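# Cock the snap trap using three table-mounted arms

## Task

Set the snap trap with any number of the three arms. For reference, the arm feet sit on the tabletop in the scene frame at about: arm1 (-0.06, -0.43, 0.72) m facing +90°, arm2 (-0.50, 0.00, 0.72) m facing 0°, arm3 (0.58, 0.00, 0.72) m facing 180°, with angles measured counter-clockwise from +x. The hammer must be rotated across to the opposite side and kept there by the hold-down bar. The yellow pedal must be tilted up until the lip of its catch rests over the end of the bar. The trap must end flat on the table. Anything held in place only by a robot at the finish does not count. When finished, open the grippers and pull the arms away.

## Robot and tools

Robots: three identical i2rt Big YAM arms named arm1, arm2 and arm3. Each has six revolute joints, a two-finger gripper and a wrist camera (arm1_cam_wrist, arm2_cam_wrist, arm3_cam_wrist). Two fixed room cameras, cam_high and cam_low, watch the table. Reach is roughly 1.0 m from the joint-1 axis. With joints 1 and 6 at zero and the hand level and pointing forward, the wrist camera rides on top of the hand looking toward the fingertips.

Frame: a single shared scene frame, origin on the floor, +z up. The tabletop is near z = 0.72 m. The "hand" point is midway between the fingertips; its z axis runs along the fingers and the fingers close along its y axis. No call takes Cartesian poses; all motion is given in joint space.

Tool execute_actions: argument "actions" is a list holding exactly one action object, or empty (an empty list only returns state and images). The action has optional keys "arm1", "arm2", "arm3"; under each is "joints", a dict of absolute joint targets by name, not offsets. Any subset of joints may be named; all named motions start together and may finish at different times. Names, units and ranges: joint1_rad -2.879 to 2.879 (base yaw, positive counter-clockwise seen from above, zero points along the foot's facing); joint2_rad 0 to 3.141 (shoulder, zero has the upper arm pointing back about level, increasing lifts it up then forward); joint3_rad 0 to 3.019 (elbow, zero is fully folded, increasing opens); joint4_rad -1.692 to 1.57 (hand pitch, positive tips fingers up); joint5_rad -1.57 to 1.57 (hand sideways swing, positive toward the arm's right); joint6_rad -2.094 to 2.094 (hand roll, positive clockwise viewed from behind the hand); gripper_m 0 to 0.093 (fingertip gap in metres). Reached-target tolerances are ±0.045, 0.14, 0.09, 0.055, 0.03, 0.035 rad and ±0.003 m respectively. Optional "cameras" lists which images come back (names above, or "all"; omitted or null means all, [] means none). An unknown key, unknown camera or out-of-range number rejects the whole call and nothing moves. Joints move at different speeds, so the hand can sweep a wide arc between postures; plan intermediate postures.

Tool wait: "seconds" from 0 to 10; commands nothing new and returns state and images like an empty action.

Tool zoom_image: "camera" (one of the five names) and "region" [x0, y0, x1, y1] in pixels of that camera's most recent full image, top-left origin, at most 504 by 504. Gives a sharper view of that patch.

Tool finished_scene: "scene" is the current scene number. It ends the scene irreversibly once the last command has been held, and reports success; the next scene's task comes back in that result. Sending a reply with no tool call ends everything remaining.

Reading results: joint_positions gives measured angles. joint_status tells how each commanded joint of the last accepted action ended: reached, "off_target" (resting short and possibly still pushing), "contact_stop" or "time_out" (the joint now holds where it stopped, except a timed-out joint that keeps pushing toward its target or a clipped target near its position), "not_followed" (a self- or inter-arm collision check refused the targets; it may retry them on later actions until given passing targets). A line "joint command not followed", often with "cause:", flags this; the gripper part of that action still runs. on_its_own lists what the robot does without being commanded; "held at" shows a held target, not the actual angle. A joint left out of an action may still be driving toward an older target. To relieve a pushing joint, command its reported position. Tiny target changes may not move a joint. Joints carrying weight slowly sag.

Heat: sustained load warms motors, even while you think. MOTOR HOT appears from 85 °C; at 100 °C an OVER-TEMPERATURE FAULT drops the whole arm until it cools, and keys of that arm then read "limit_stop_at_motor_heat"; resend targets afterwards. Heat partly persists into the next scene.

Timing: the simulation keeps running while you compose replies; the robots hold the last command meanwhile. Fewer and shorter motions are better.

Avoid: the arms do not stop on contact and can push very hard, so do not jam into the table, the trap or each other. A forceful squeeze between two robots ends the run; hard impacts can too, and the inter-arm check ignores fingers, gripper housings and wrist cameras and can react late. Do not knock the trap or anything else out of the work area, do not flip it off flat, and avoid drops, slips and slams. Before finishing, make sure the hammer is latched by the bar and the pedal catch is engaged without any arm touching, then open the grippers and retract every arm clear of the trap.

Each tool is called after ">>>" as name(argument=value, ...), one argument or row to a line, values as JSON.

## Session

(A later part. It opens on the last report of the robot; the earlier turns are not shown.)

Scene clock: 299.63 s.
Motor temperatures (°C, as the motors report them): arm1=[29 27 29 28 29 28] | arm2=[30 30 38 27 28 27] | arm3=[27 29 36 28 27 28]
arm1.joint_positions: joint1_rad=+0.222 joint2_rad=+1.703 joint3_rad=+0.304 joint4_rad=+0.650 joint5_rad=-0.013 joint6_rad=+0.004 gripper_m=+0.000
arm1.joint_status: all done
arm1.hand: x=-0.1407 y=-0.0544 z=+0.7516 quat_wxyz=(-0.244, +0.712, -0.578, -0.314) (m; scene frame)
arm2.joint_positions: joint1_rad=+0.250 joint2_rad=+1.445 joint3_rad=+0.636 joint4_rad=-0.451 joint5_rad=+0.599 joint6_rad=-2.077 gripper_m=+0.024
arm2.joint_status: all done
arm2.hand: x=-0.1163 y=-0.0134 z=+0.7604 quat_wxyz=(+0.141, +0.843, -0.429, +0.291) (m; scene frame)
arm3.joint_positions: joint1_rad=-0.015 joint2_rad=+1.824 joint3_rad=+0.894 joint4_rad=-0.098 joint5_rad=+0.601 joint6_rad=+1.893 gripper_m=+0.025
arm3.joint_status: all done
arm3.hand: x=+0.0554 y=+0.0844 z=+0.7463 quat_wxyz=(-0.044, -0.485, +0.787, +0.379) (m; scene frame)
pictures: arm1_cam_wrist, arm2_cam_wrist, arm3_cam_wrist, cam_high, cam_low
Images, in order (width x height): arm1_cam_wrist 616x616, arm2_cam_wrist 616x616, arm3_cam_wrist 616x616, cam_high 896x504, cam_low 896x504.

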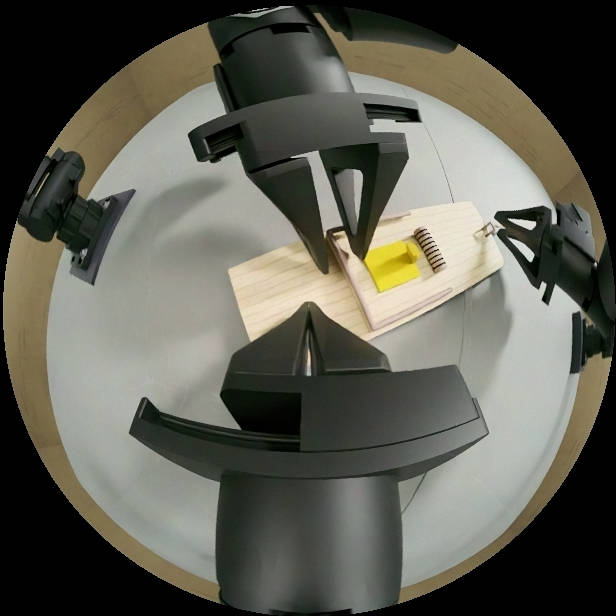

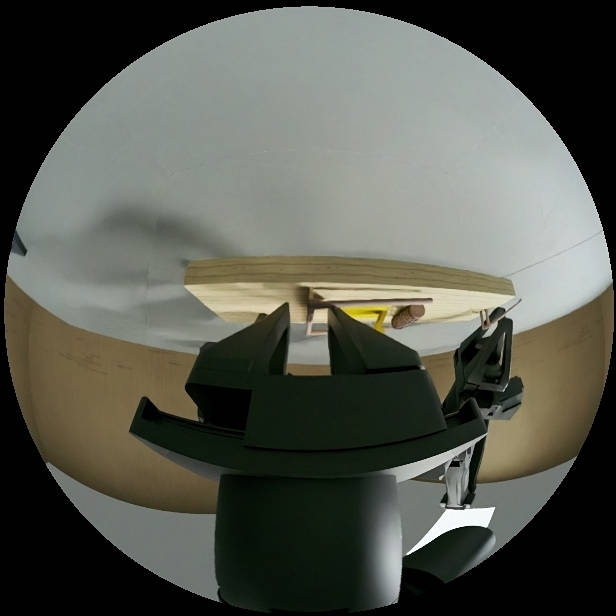

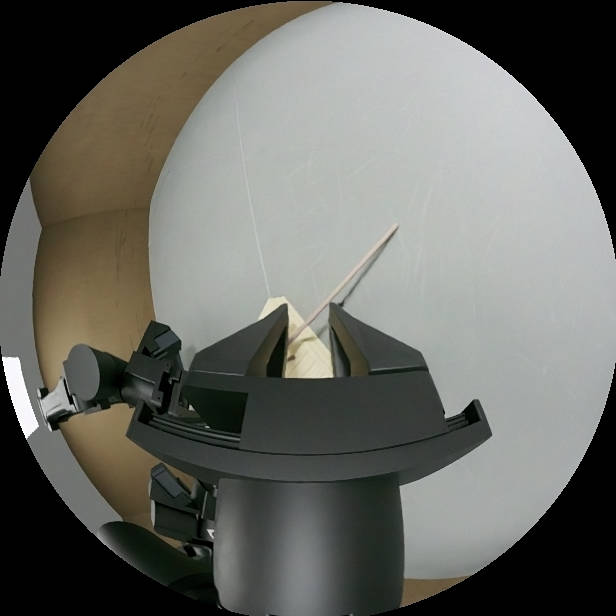

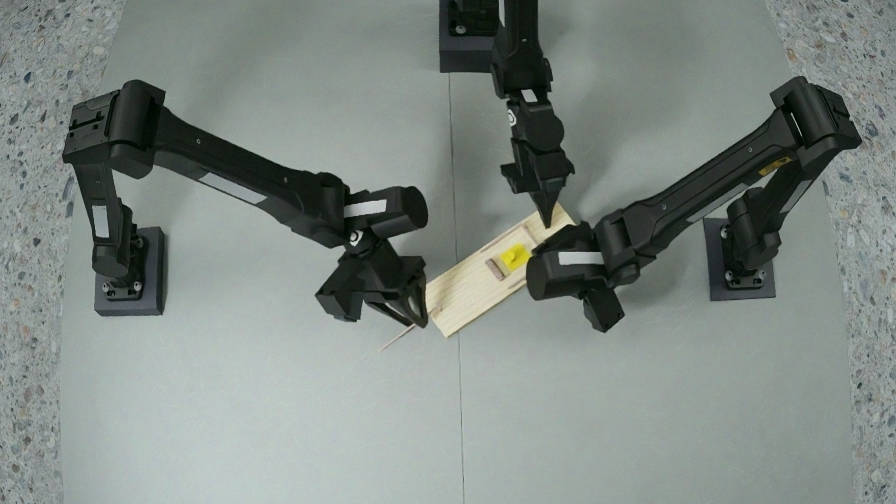

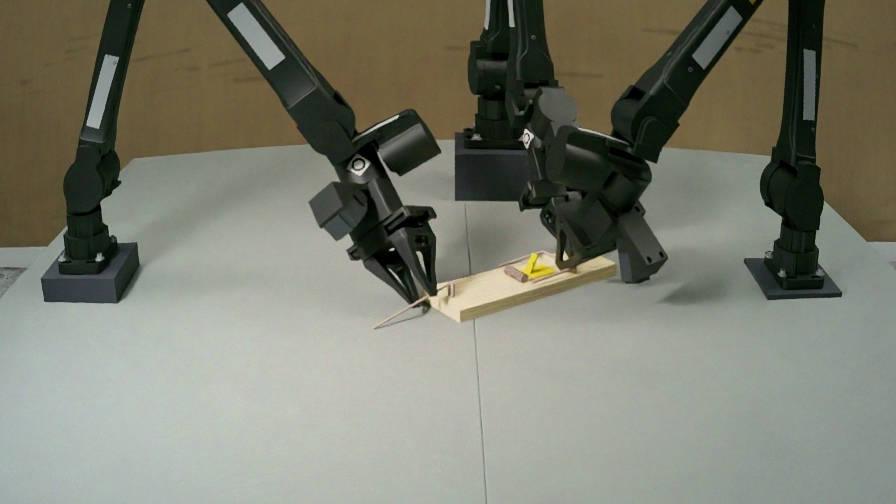

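>>> execute_actions(
  actions=[
    {"arm2":{"joints":{"joint2_rad":1.475,"gripper_m":0.0}},"arm3":{"joints":{"joint1_rad":-0.040,"joint2_rad":1.873,"gripper_m":0.033}}},
  ],
)

Scene clock: 322.53 s.
Motor temperatures (°C, as the motors report them): arm1=[29 27 29 28 29 28] | arm2=[30 30 38 27 28 27] | arm3=[27 29 36 28 27 28]
arm1.joint_positions: joint1_rad=+0.222 joint2_rad=+1.705 joint3_rad=+0.304 joint4_rad=+0.652 joint5_rad=-0.014 joint6_rad=+0.004 gripper_m=+0.000
arm1.joint_status: not commanded
arm1.hand: x=-0.1408 y=-0.0544 z=+0.7513 quat_wxyz=(-0.244, +0.712, -0.578, -0.315) (m; scene frame)
arm2.joint_positions: joint1_rad=+0.252 joint2_rad=+1.446 joint3_rad=+0.636 joint4_rad=-0.448 joint5_rad=+0.597 joint6_rad=-2.078 gripper_m=+0.003
arm2.joint_status: all done
arm2.hand: x=-0.1158 y=-0.0124 z=+0.7601 quat_wxyz=(+0.139, +0.844, -0.428, +0.292) (m; scene frame)
arm3.joint_positions: joint1_rad=-0.022 joint2_rad=+1.839 joint3_rad=+0.896 joint4_rad=-0.094 joint5_rad=+0.606 joint6_rad=+1.893 gripper_m=+0.033
arm3.joint_status: all done
arm3.hand: x=+0.0570 y=+0.0887 z=+0.7401 quat_wxyz=(-0.037, -0.483, +0.789, +0.379) (m; scene frame)
pictures: arm1_cam_wrist, arm2_cam_wrist, arm3_cam_wrist, cam_high, cam_low
Images, in order (width x height): arm1_cam_wrist 616x616, arm2_cam_wrist 616x616, arm3_cam_wrist 616x616, cam_high 896x504, cam_low 896x504.

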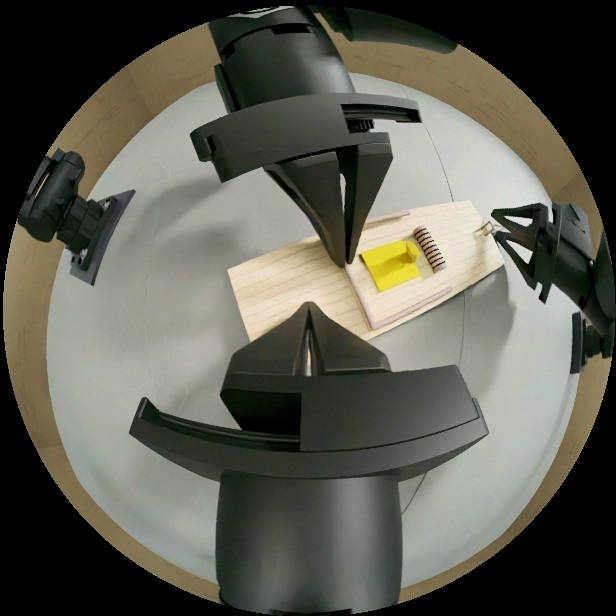

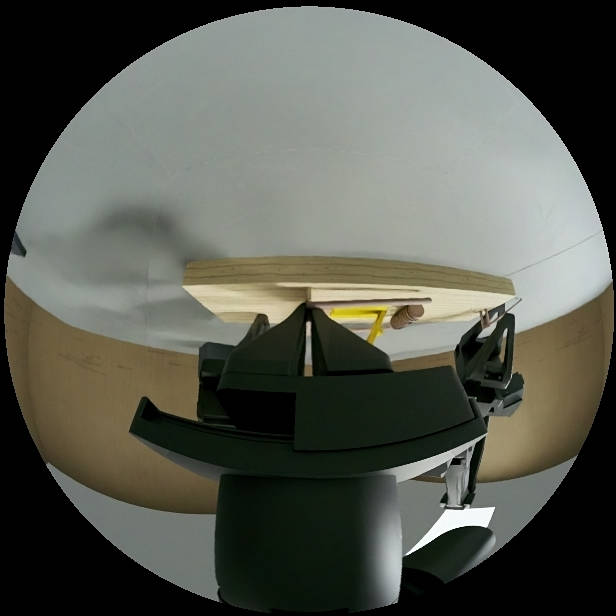

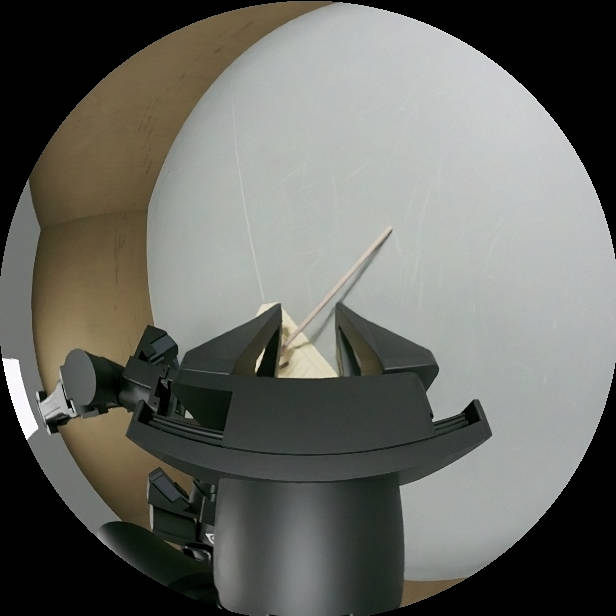

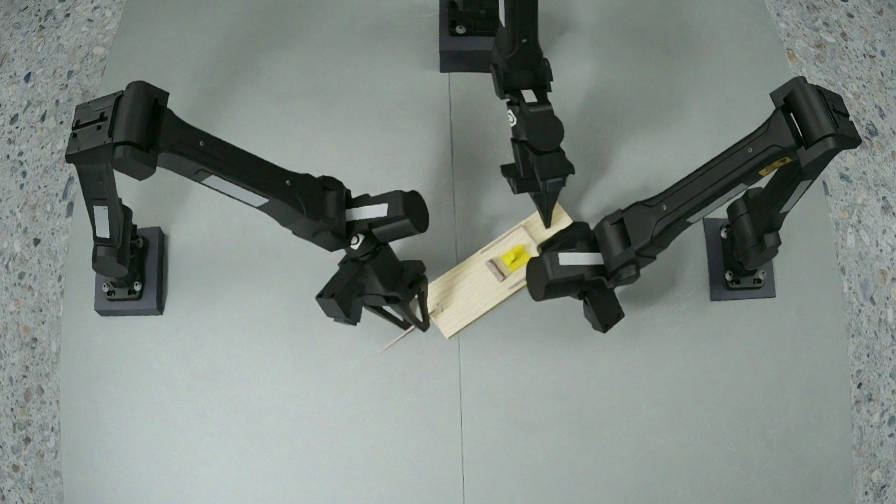

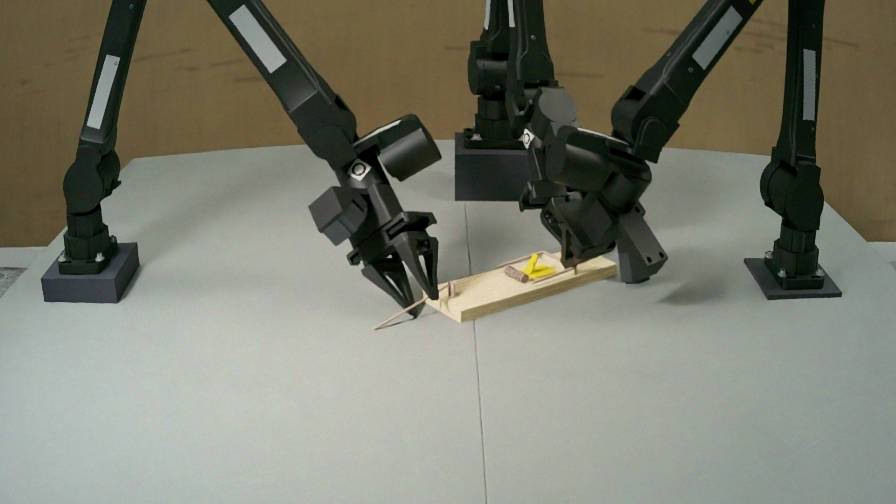

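>>> zoom_image(
  camera="cam_low",
  region=[360, 230, 500, 340],
)

>>> zoom_image(
  camera="arm3_cam_wrist",
  region=[240, 250, 400, 390],
)

>>> zoom_image(
  camera="arm1_cam_wrist",
  region=[300, 170, 560, 340],
)

Region (360, 230, 500, 340) of cam_low's 896x504 image, scaled by 3.600, with more detail than that image has; it fills the top 396 rows of this view, and the rest is white.

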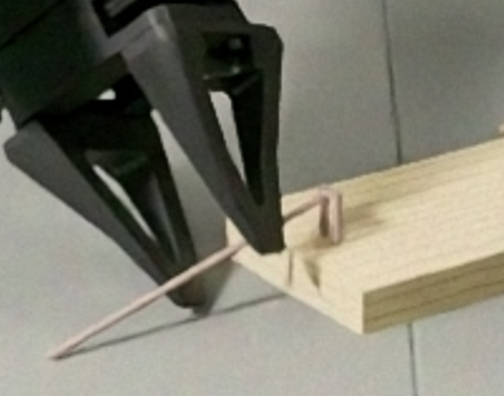

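Region (240, 250, 400, 390) of arm3_cam_wrist's 616x616 image, scaled by 3.150, with more detail than that image has; it fills the top 441 rows of this view, and the rest is white.

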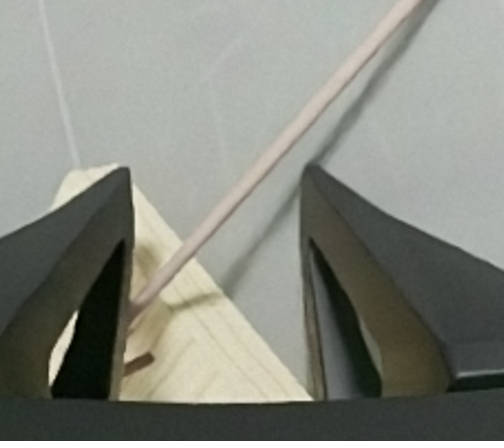

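Region (300, 170, 560, 340) of arm1_cam_wrist's 616x616 image, scaled by 1.938, with more detail than that image has; it fills the top 330 rows of this view, and the rest is white.

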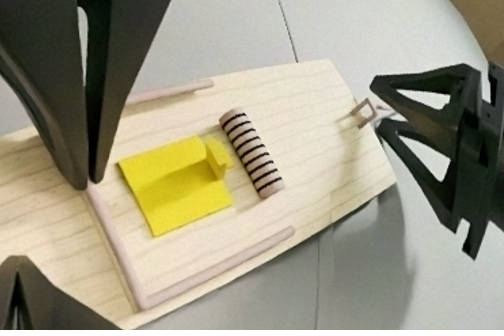

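>>> execute_actions(
  actions=[
    {"arm2":{"joints":{"joint1_rad":0.275,"joint2_rad":1.285,"joint3_rad":0.672,"joint6_rad":-2.04}},"arm3":{"joints":{"joint1_rad":-0.053,"joint2_rad":1.865,"joint3_rad":0.936,"gripper_m":0.020}}},
  ],
)

Scene clock: 409.70 s.
Motor temperatures (°C, as the motors report them): arm1=[29 27 29 28 29 28] | arm2=[30 30 38 27 28 27] | arm3=[27 29 36 28 27 28]
arm1.joint_positions: joint1_rad=+0.222 joint2_rad=+1.710 joint3_rad=+0.312 joint4_rad=+0.654 joint5_rad=-0.012 joint6_rad=+0.004 gripper_m=+0.000
arm1.joint_status: not commanded
arm1.hand: x=-0.1413 y=-0.0505 z=+0.7518 quat_wxyz=(-0.246, +0.711, -0.578, -0.316) (m; scene frame)
arm2.joint_positions: joint1_rad=+0.267 joint2_rad=+1.328 joint3_rad=+0.635 joint4_rad=-0.456 joint5_rad=+0.579 joint6_rad=-2.051 gripper_m=+0.003
arm2.joint_status: all done
arm2.hand: x=-0.1086 y=-0.0022 z=+0.7993 quat_wxyz=(+0.092, +0.829, -0.443, +0.328) (m; scene frame)
arm3.joint_positions: joint1_rad=-0.042 joint2_rad=+1.843 joint3_rad=+0.906 joint4_rad=-0.094 joint5_rad=+0.607 joint6_rad=+1.894 gripper_m=+0.020
arm3.joint_status: all done
arm3.hand: x=+0.0545 y=+0.0990 z=+0.7415 quat_wxyz=(-0.036, -0.473, +0.793, +0.381) (m; scene frame)
pictures: arm1_cam_wrist, arm2_cam_wrist, arm3_cam_wrist, cam_high, cam_low
Images, in order (width x height): arm1_cam_wrist 616x616, arm2_cam_wrist 616x616, arm3_cam_wrist 616x616, cam_high 896x504, cam_low 896x504.

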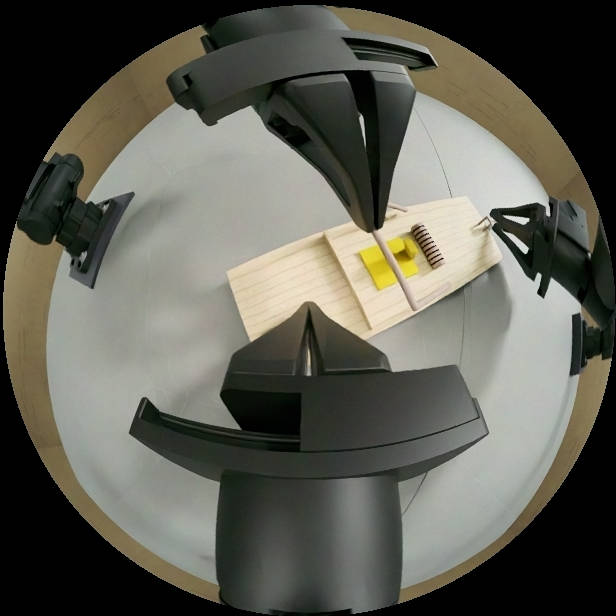

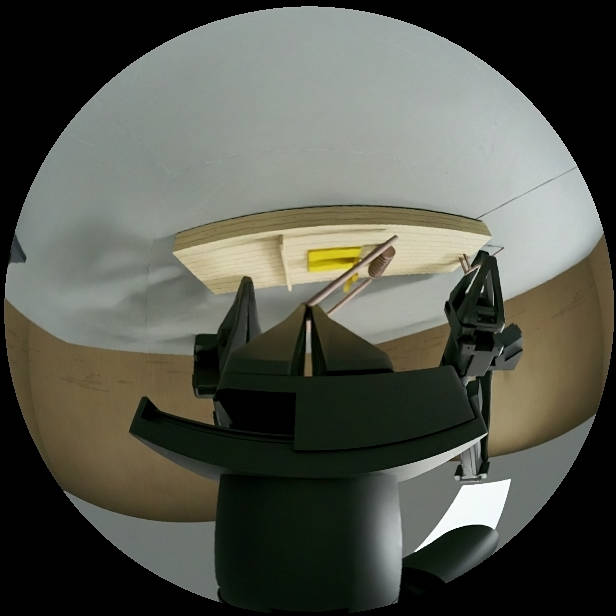

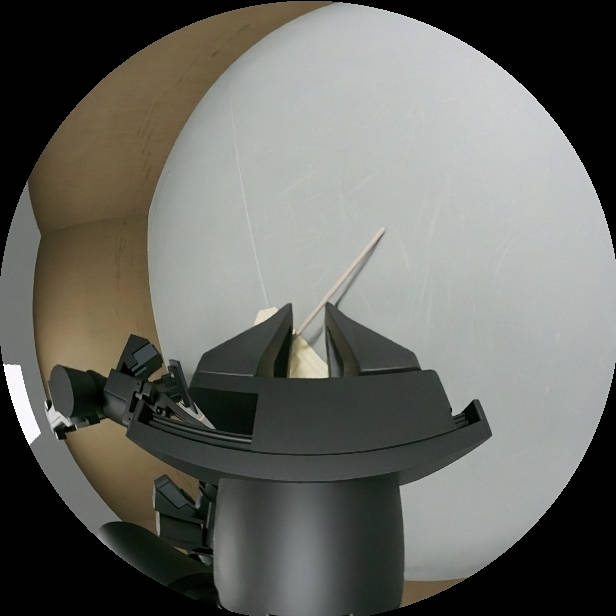

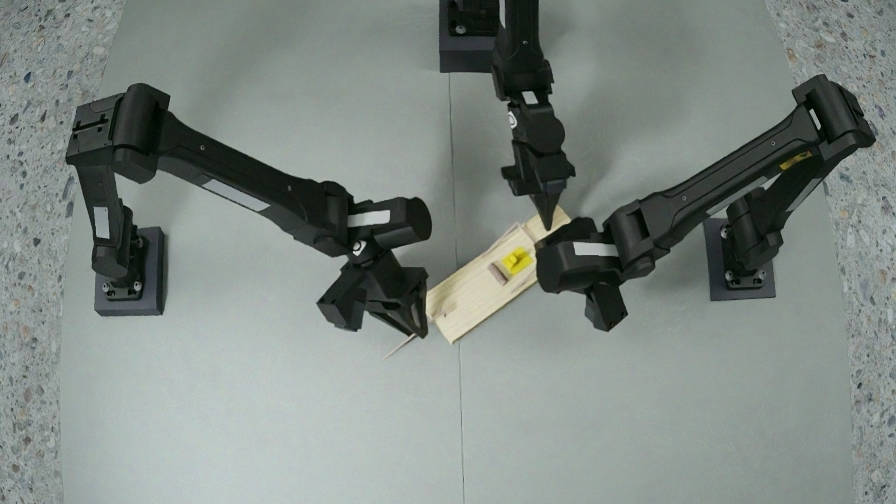

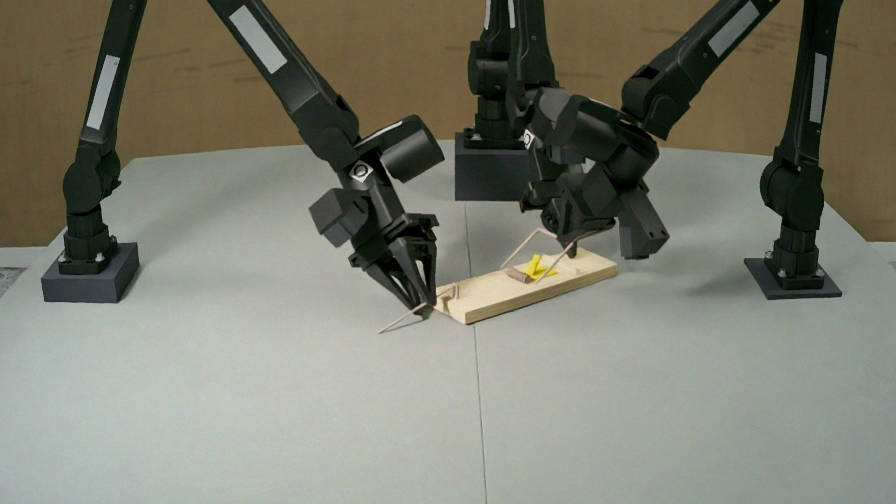

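>>> zoom_image(
  camera="cam_low",
  region=[360, 200, 640, 345],
)

>>> zoom_image(
  camera="arm3_cam_wrist",
  region=[240, 220, 400, 390],
)

>>> zoom_image(
  camera="cam_high",
  region=[360, 180, 620, 370],
)

Region (360, 200, 640, 345) of cam_low's 896x504 image, scaled by 1.800, with more detail than that image has; it fills the top 261 rows of this view, and the rest is white.

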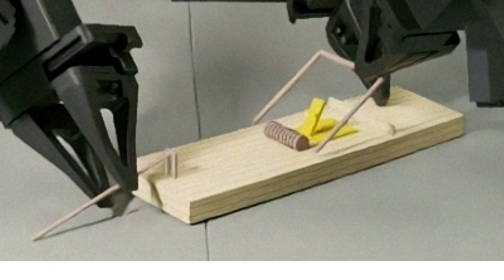

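Region (240, 220, 400, 390) of arm3_cam_wrist's 616x616 image, scaled by 2.965, with more detail than that image has; it fills the left 474 columns of this view, and the rest is white.

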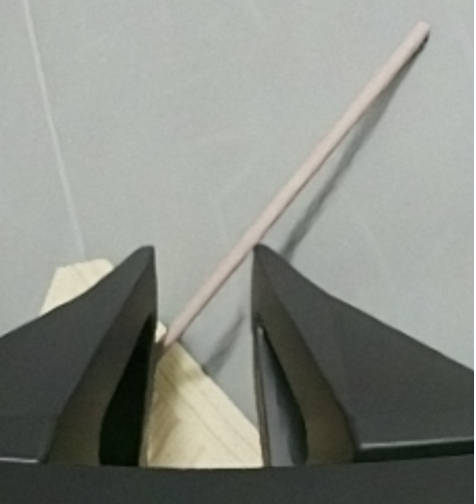

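Region (360, 180, 620, 370) of cam_high's 896x504 image, scaled by 1.938, with more detail than that image has; it fills the top 368 rows of this view, and the rest is white.

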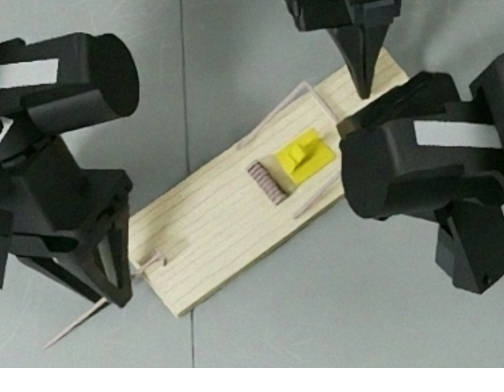

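>>> execute_actions(
  actions=[
    {"arm2":{"joints":{"joint1_rad":0.330,"joint2_rad":1.33,"joint3_rad":0.77,"joint6_rad":-2.005}},"arm3":{"joints":{"joint1_rad":-0.060,"joint2_rad":1.880,"joint3_rad":0.945,"gripper_m":0.023}}},
  ],
)

Scene clock: 482.57 s.
Motor temperatures (°C, as the motors report them): arm1=[29 27 28 28 29 28] | arm2=[30 30 42 27 30 27] | arm3=[27 30 37 28 27 28]
arm1.joint_positions: joint1_rad=+0.221 joint2_rad=+1.720 joint3_rad=+0.326 joint4_rad=+0.654 joint5_rad=+0.005 joint6_rad=+0.004 gripper_m=+0.000
arm1.joint_status: not commanded
arm1.hand: x=-0.1390 y=-0.0439 z=+0.7517 quat_wxyz=(-0.254, +0.708, -0.580, -0.312) (m; scene frame)
arm2.joint_positions: joint1_rad=+0.302 joint2_rad=+1.334 joint3_rad=+0.670 joint4_rad=-0.467 joint5_rad=+0.599 joint6_rad=-2.014 gripper_m=+0.003
arm2.joint_status: joint3_rad time_out (moved +0.035 of +0.135); the others done
arm2.on_its_own: joint3_rad reads +0.670 and still pushes toward +0.770 since a time_out
arm2.hand: x=-0.0965 y=+0.0116 z=+0.8115 quat_wxyz=(+0.082, +0.823, -0.446, +0.343) (m; scene frame)
arm3.joint_positions: joint1_rad=-0.050 joint2_rad=+1.854 joint3_rad=+0.913 joint4_rad=-0.094 joint5_rad=+0.607 joint6_rad=+1.895 gripper_m=+0.023
arm3.joint_status: all done
arm3.hand: x=+0.0534 y=+0.1032 z=+0.7384 quat_wxyz=(-0.033, -0.471, +0.796, +0.380) (m; scene frame)
pictures: arm1_cam_wrist, arm2_cam_wrist, arm3_cam_wrist, cam_high, cam_low
Images, in order (width x height): arm1_cam_wrist 616x616, arm2_cam_wrist 616x616, arm3_cam_wrist 616x616, cam_high 896x504, cam_low 896x504.

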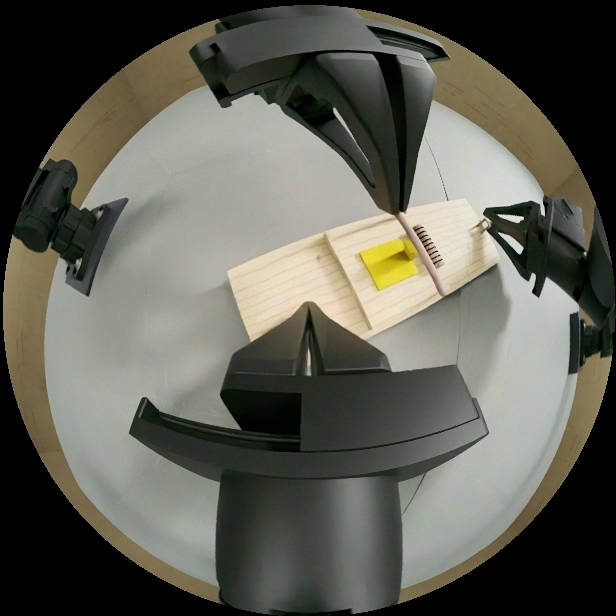

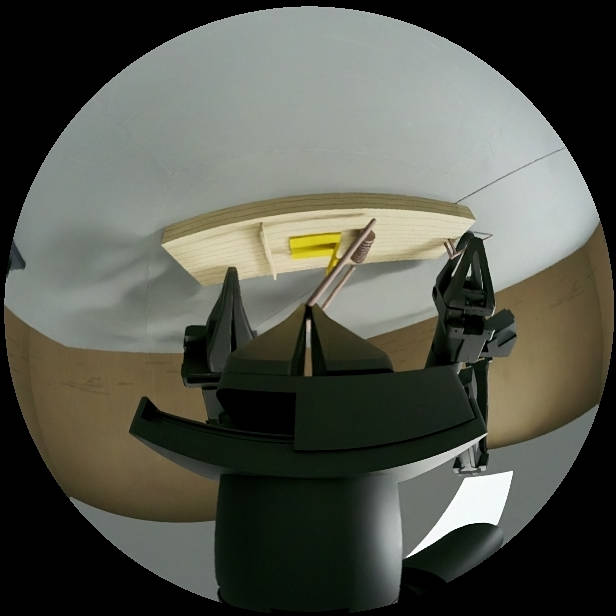

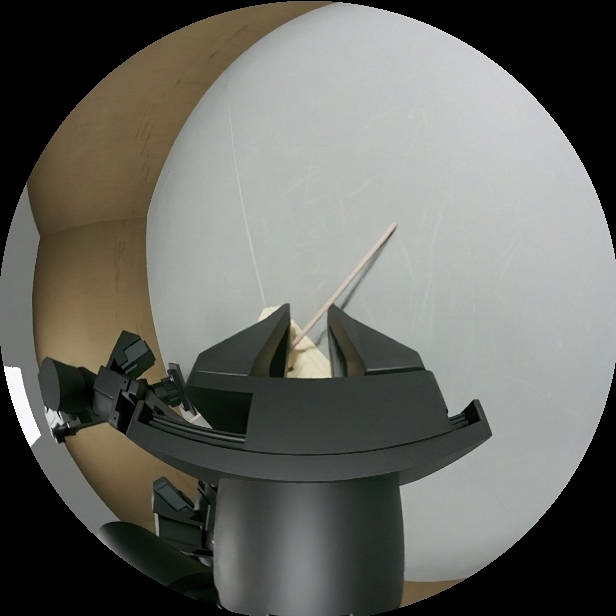

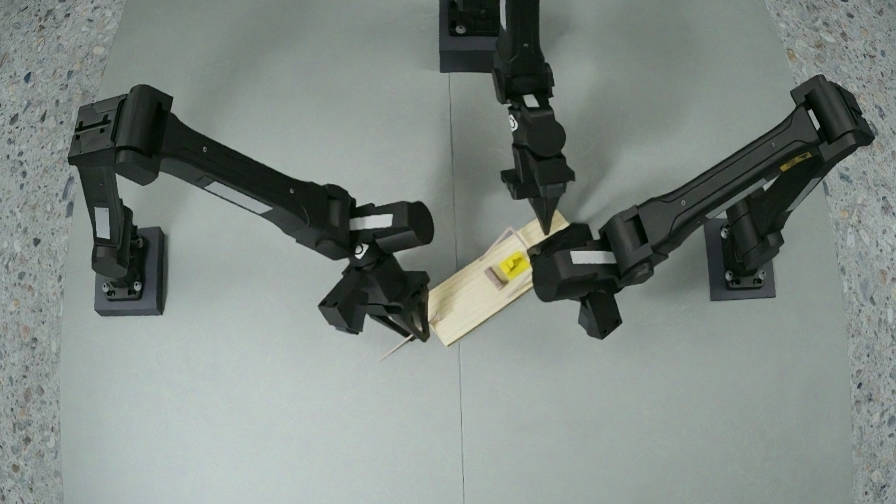

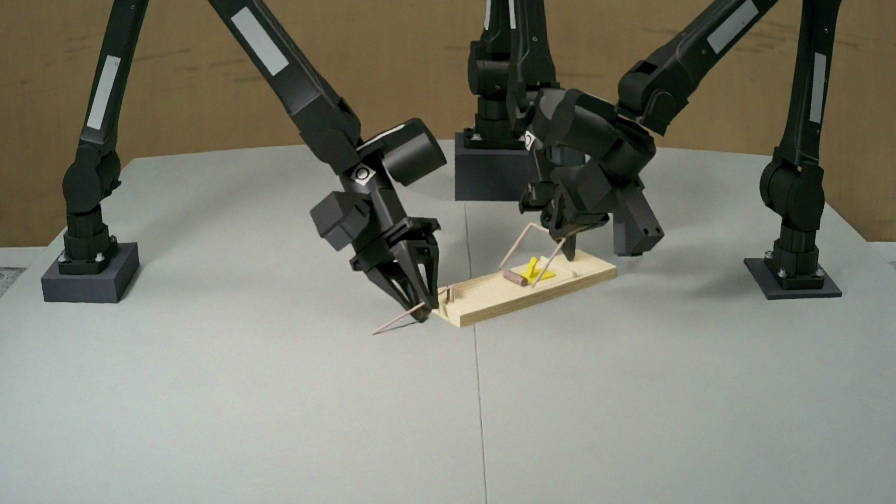

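>>> zoom_image(
  camera="cam_low",
  region=[360, 200, 640, 345],
)

>>> zoom_image(
  camera="arm1_cam_wrist",
  region=[340, 150, 560, 320],
)

>>> zoom_image(
  camera="arm3_cam_wrist",
  region=[240, 220, 410, 390],
)

Region (360, 200, 640, 345) of cam_low's 896x504 image, scaled by 1.800, with more detail than that image has; it fills the top 261 rows of this view, and the rest is white.

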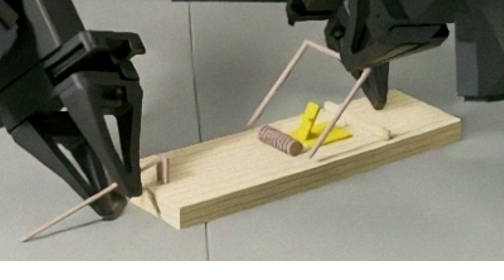

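Region (340, 150, 560, 320) of arm1_cam_wrist's 616x616 image, scaled by 2.291, with more detail than that image has; it fills the top 389 rows of this view, and the rest is white.

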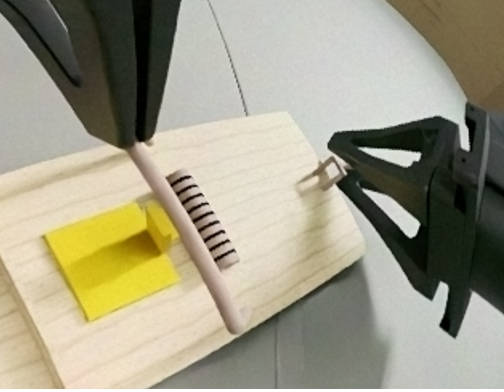

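Region (240, 220, 410, 390) of arm3_cam_wrist's 616x616 image, scaled by 2.965, with more detail than that image has.

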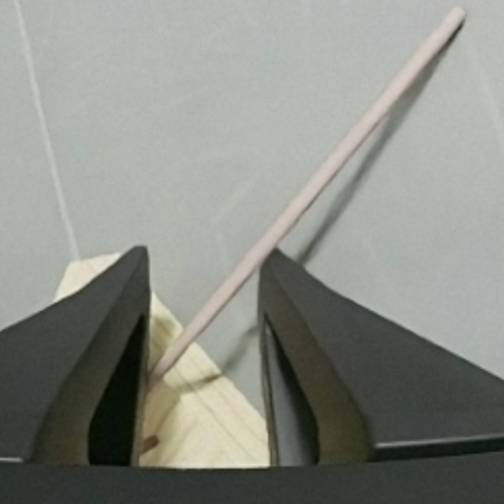

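>>> execute_actions(
  actions=[
    {"arm1":{"joints":{"joint1_rad":0.25,"joint2_rad":1.84,"joint3_rad":0.28}},"arm2":{"joints":{"joint1_rad":0.411,"joint2_rad":1.505,"joint3_rad":0.905,"joint6_rad":-1.945}},"arm3":{"joints":{"joint1_rad":-0.092,"joint2_rad":1.722,"joint3_rad":0.978,"joint4_rad":-0.265}}},
  ],
)

Scene clock: 570.97 s.
Motor temperatures (°C, as the motors report them): arm1=[29 27 28 28 30 28] | arm2=[30 30 51 27 29 27] | arm3=[27 30 38 28 27 28]
arm1.joint_positions: joint1_rad=+0.221 joint2_rad=+1.740 joint3_rad=+0.328 joint4_rad=+0.684 joint5_rad=+0.024 joint6_rad=+0.004 gripper_m=+0.000
arm1.joint_status: all done
arm1.hand: x=-0.1364 y=-0.0407 z=+0.7503 quat_wxyz=(-0.264, +0.703, -0.582, -0.312) (m; scene frame)
arm2.joint_positions: joint1_rad=+0.372 joint2_rad=+1.472 joint3_rad=+0.850 joint4_rad=-0.481 joint5_rad=+0.631 joint6_rad=-1.950 gripper_m=+0.003
arm2.joint_status: all done
arm2.hand: x=-0.0340 y=+0.0578 z=+0.8299 quat_wxyz=(+0.061, +0.814, -0.447, +0.366) (m; scene frame)
arm3.joint_positions: joint1_rad=-0.082 joint2_rad=+1.729 joint3_rad=+0.947 joint4_rad=-0.256 joint5_rad=+0.607 joint6_rad=+1.895 gripper_m=+0.023
arm3.joint_status: all done
arm3.hand: x=+0.0554 y=+0.1203 z=+0.7963 quat_wxyz=(-0.026, -0.458, +0.803, +0.380) (m; scene frame)
pictures: arm1_cam_wrist, arm2_cam_wrist, arm3_cam_wrist, cam_high, cam_low
Images, in order (width x height): arm1_cam_wrist 616x616, arm2_cam_wrist 616x616, arm3_cam_wrist 616x616, cam_high 896x504, cam_low 896x504.

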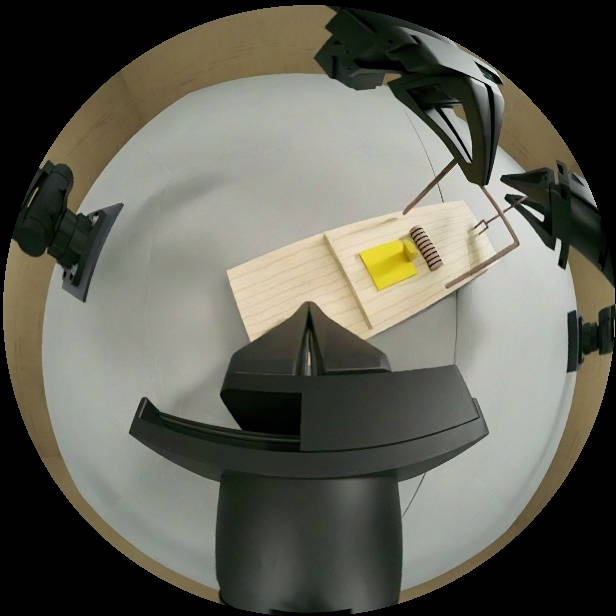

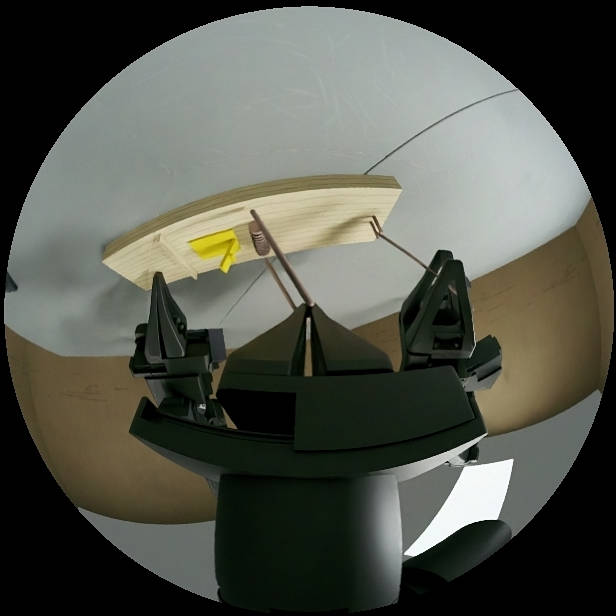

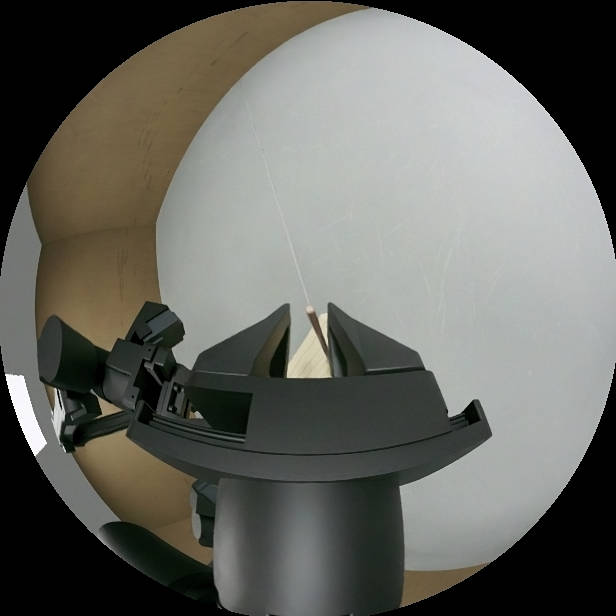

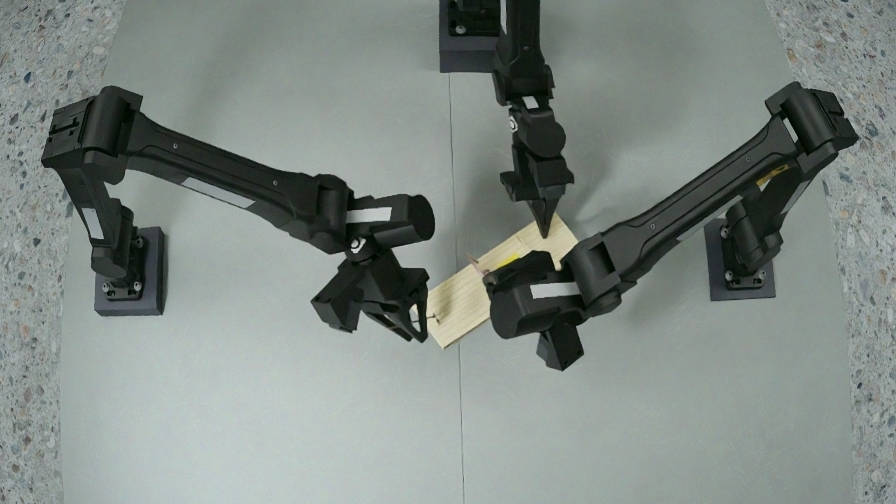

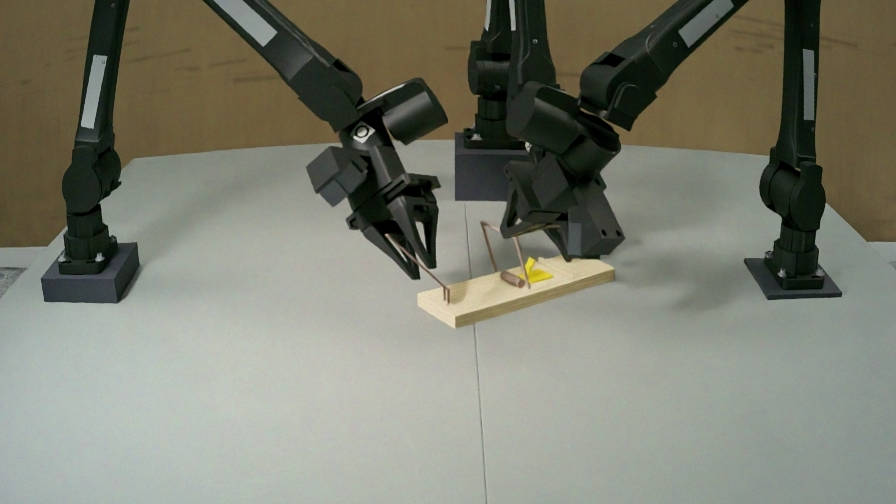

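>>> execute_actions(
  actions=[
    {"arm2":{"joints":{"joint1_rad":0.42,"joint2_rad":1.825,"joint3_rad":0.958,"joint6_rad":-1.912}},"arm3":{"joints":{"joint1_rad":-0.038,"joint2_rad":1.706,"joint3_rad":1.032,"joint4_rad":-0.328,"joint6_rad":1.2}}},
  ],
)

Scene clock: 629.83 s.
Motor temperatures (°C, as the motors report them): arm1=[29 27 28 28 33 28] | arm2=[30 30 47 27 30 27] | arm3=[27 31 39 28 27 28]
arm1.joint_positions: joint1_rad=+0.221 joint2_rad=+1.740 joint3_rad=+0.328 joint4_rad=+0.684 joint5_rad=+0.024 joint6_rad=+0.004 gripper_m=+0.000
arm1.joint_status: not commanded
arm1.hand: x=-0.1364 y=-0.0407 z=+0.7503 quat_wxyz=(-0.264, +0.703, -0.582, -0.312) (m; scene frame)
arm2.joint_positions: joint1_rad=+0.399 joint2_rad=+1.738 joint3_rad=+0.972 joint4_rad=-0.435 joint5_rad=+0.644 joint6_rad=-1.922 gripper_m=+0.002
arm2.joint_status: all done
arm2.hand: x=+0.0069 y=+0.0856 z=+0.7592 quat_wxyz=(+0.090, +0.826, -0.438, +0.342) (m; scene frame)
arm3.joint_positions: joint1_rad=-0.047 joint2_rad=+1.729 joint3_rad=+0.998 joint4_rad=-0.319 joint5_rad=+0.607 joint6_rad=+1.209 gripper_m=+0.023
arm3.joint_status: all done
arm3.hand: x=+0.0405 y=+0.1017 z=+0.8090 quat_wxyz=(+0.101, -0.714, +0.589, +0.364) (m; scene frame)
pictures: arm1_cam_wrist, arm2_cam_wrist, arm3_cam_wrist, cam_high, cam_low
Images, in order (width x height): arm1_cam_wrist 616x616, arm2_cam_wrist 616x616, arm3_cam_wrist 616x616, cam_high 896x504, cam_low 896x504.

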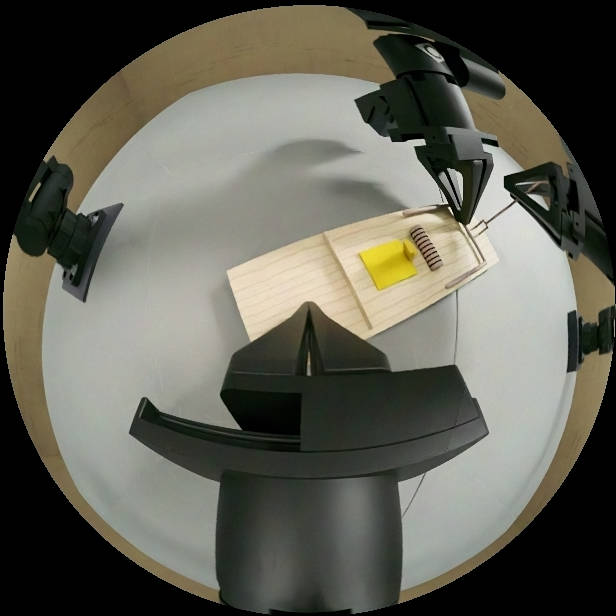

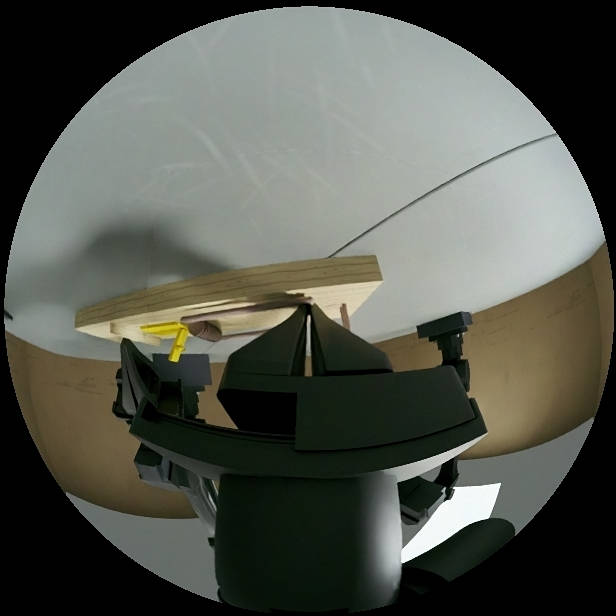

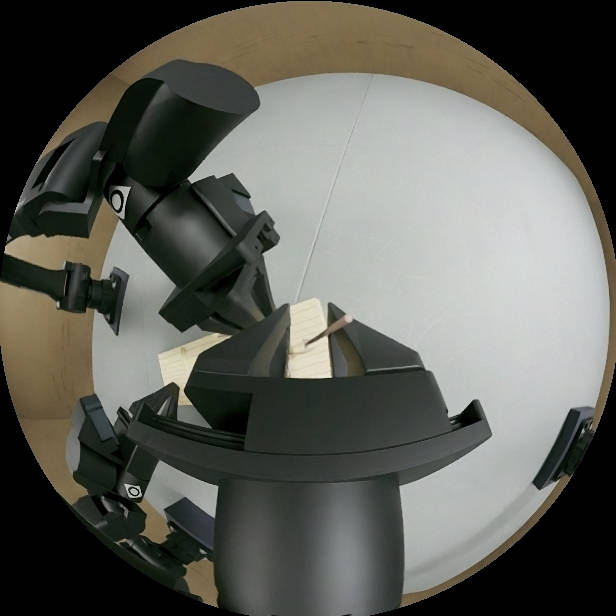

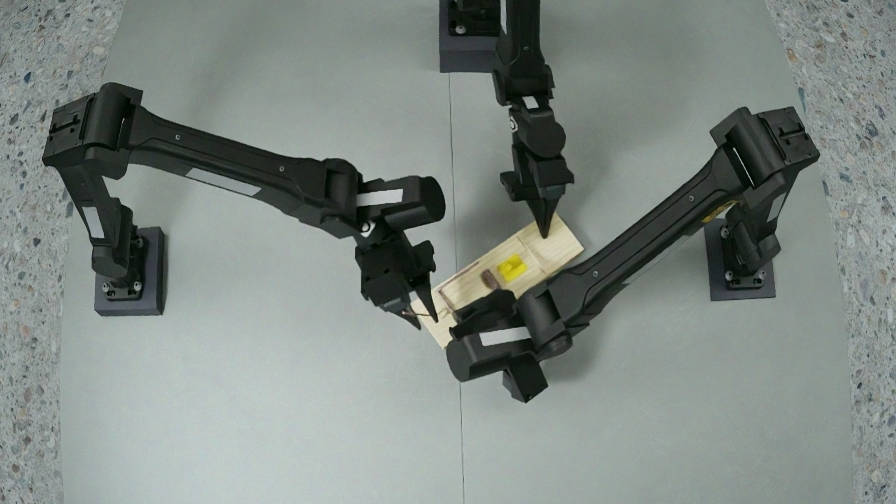

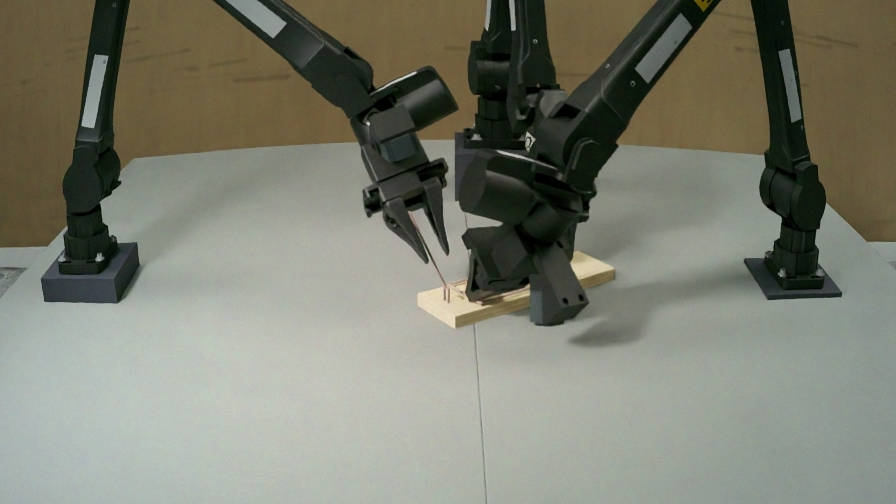

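>>> zoom_image(
  camera="arm1_cam_wrist",
  region=[340, 130, 600, 320],
)

>>> zoom_image(
  camera="cam_low",
  region=[350, 130, 630, 345],
)

>>> zoom_image(
  camera="cam_high",
  region=[350, 170, 610, 400],
)

Region (340, 130, 600, 320) of arm1_cam_wrist's 616x616 image, scaled by 1.938, with more detail than that image has; it fills the top 368 rows of this view, and the rest is white.

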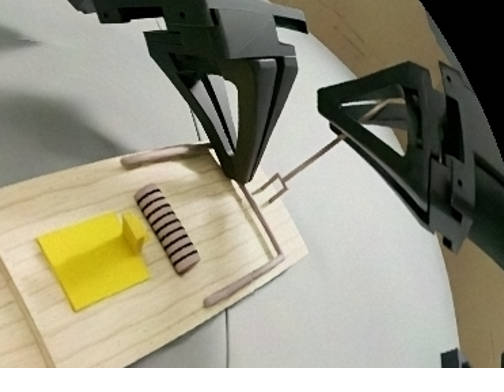

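Region (350, 130, 630, 345) of cam_low's 896x504 image, scaled by 1.800, with more detail than that image has; it fills the top 387 rows of this view, and the rest is white.

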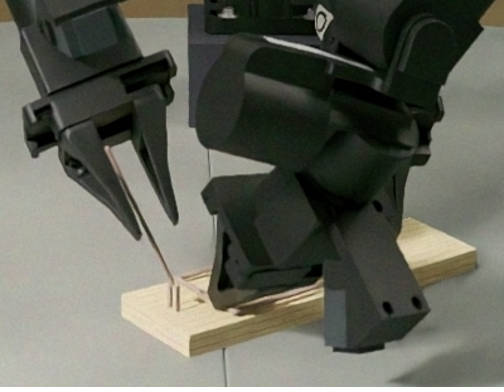

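Region (350, 170, 610, 400) of cam_high's 896x504 image, scaled by 1.938, with more detail than that image has; it fills the top 446 rows of this view, and the rest is white.

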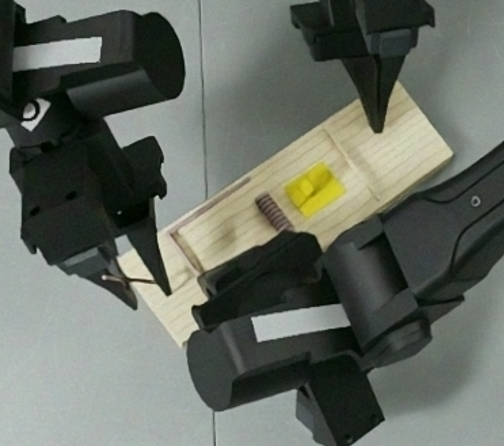

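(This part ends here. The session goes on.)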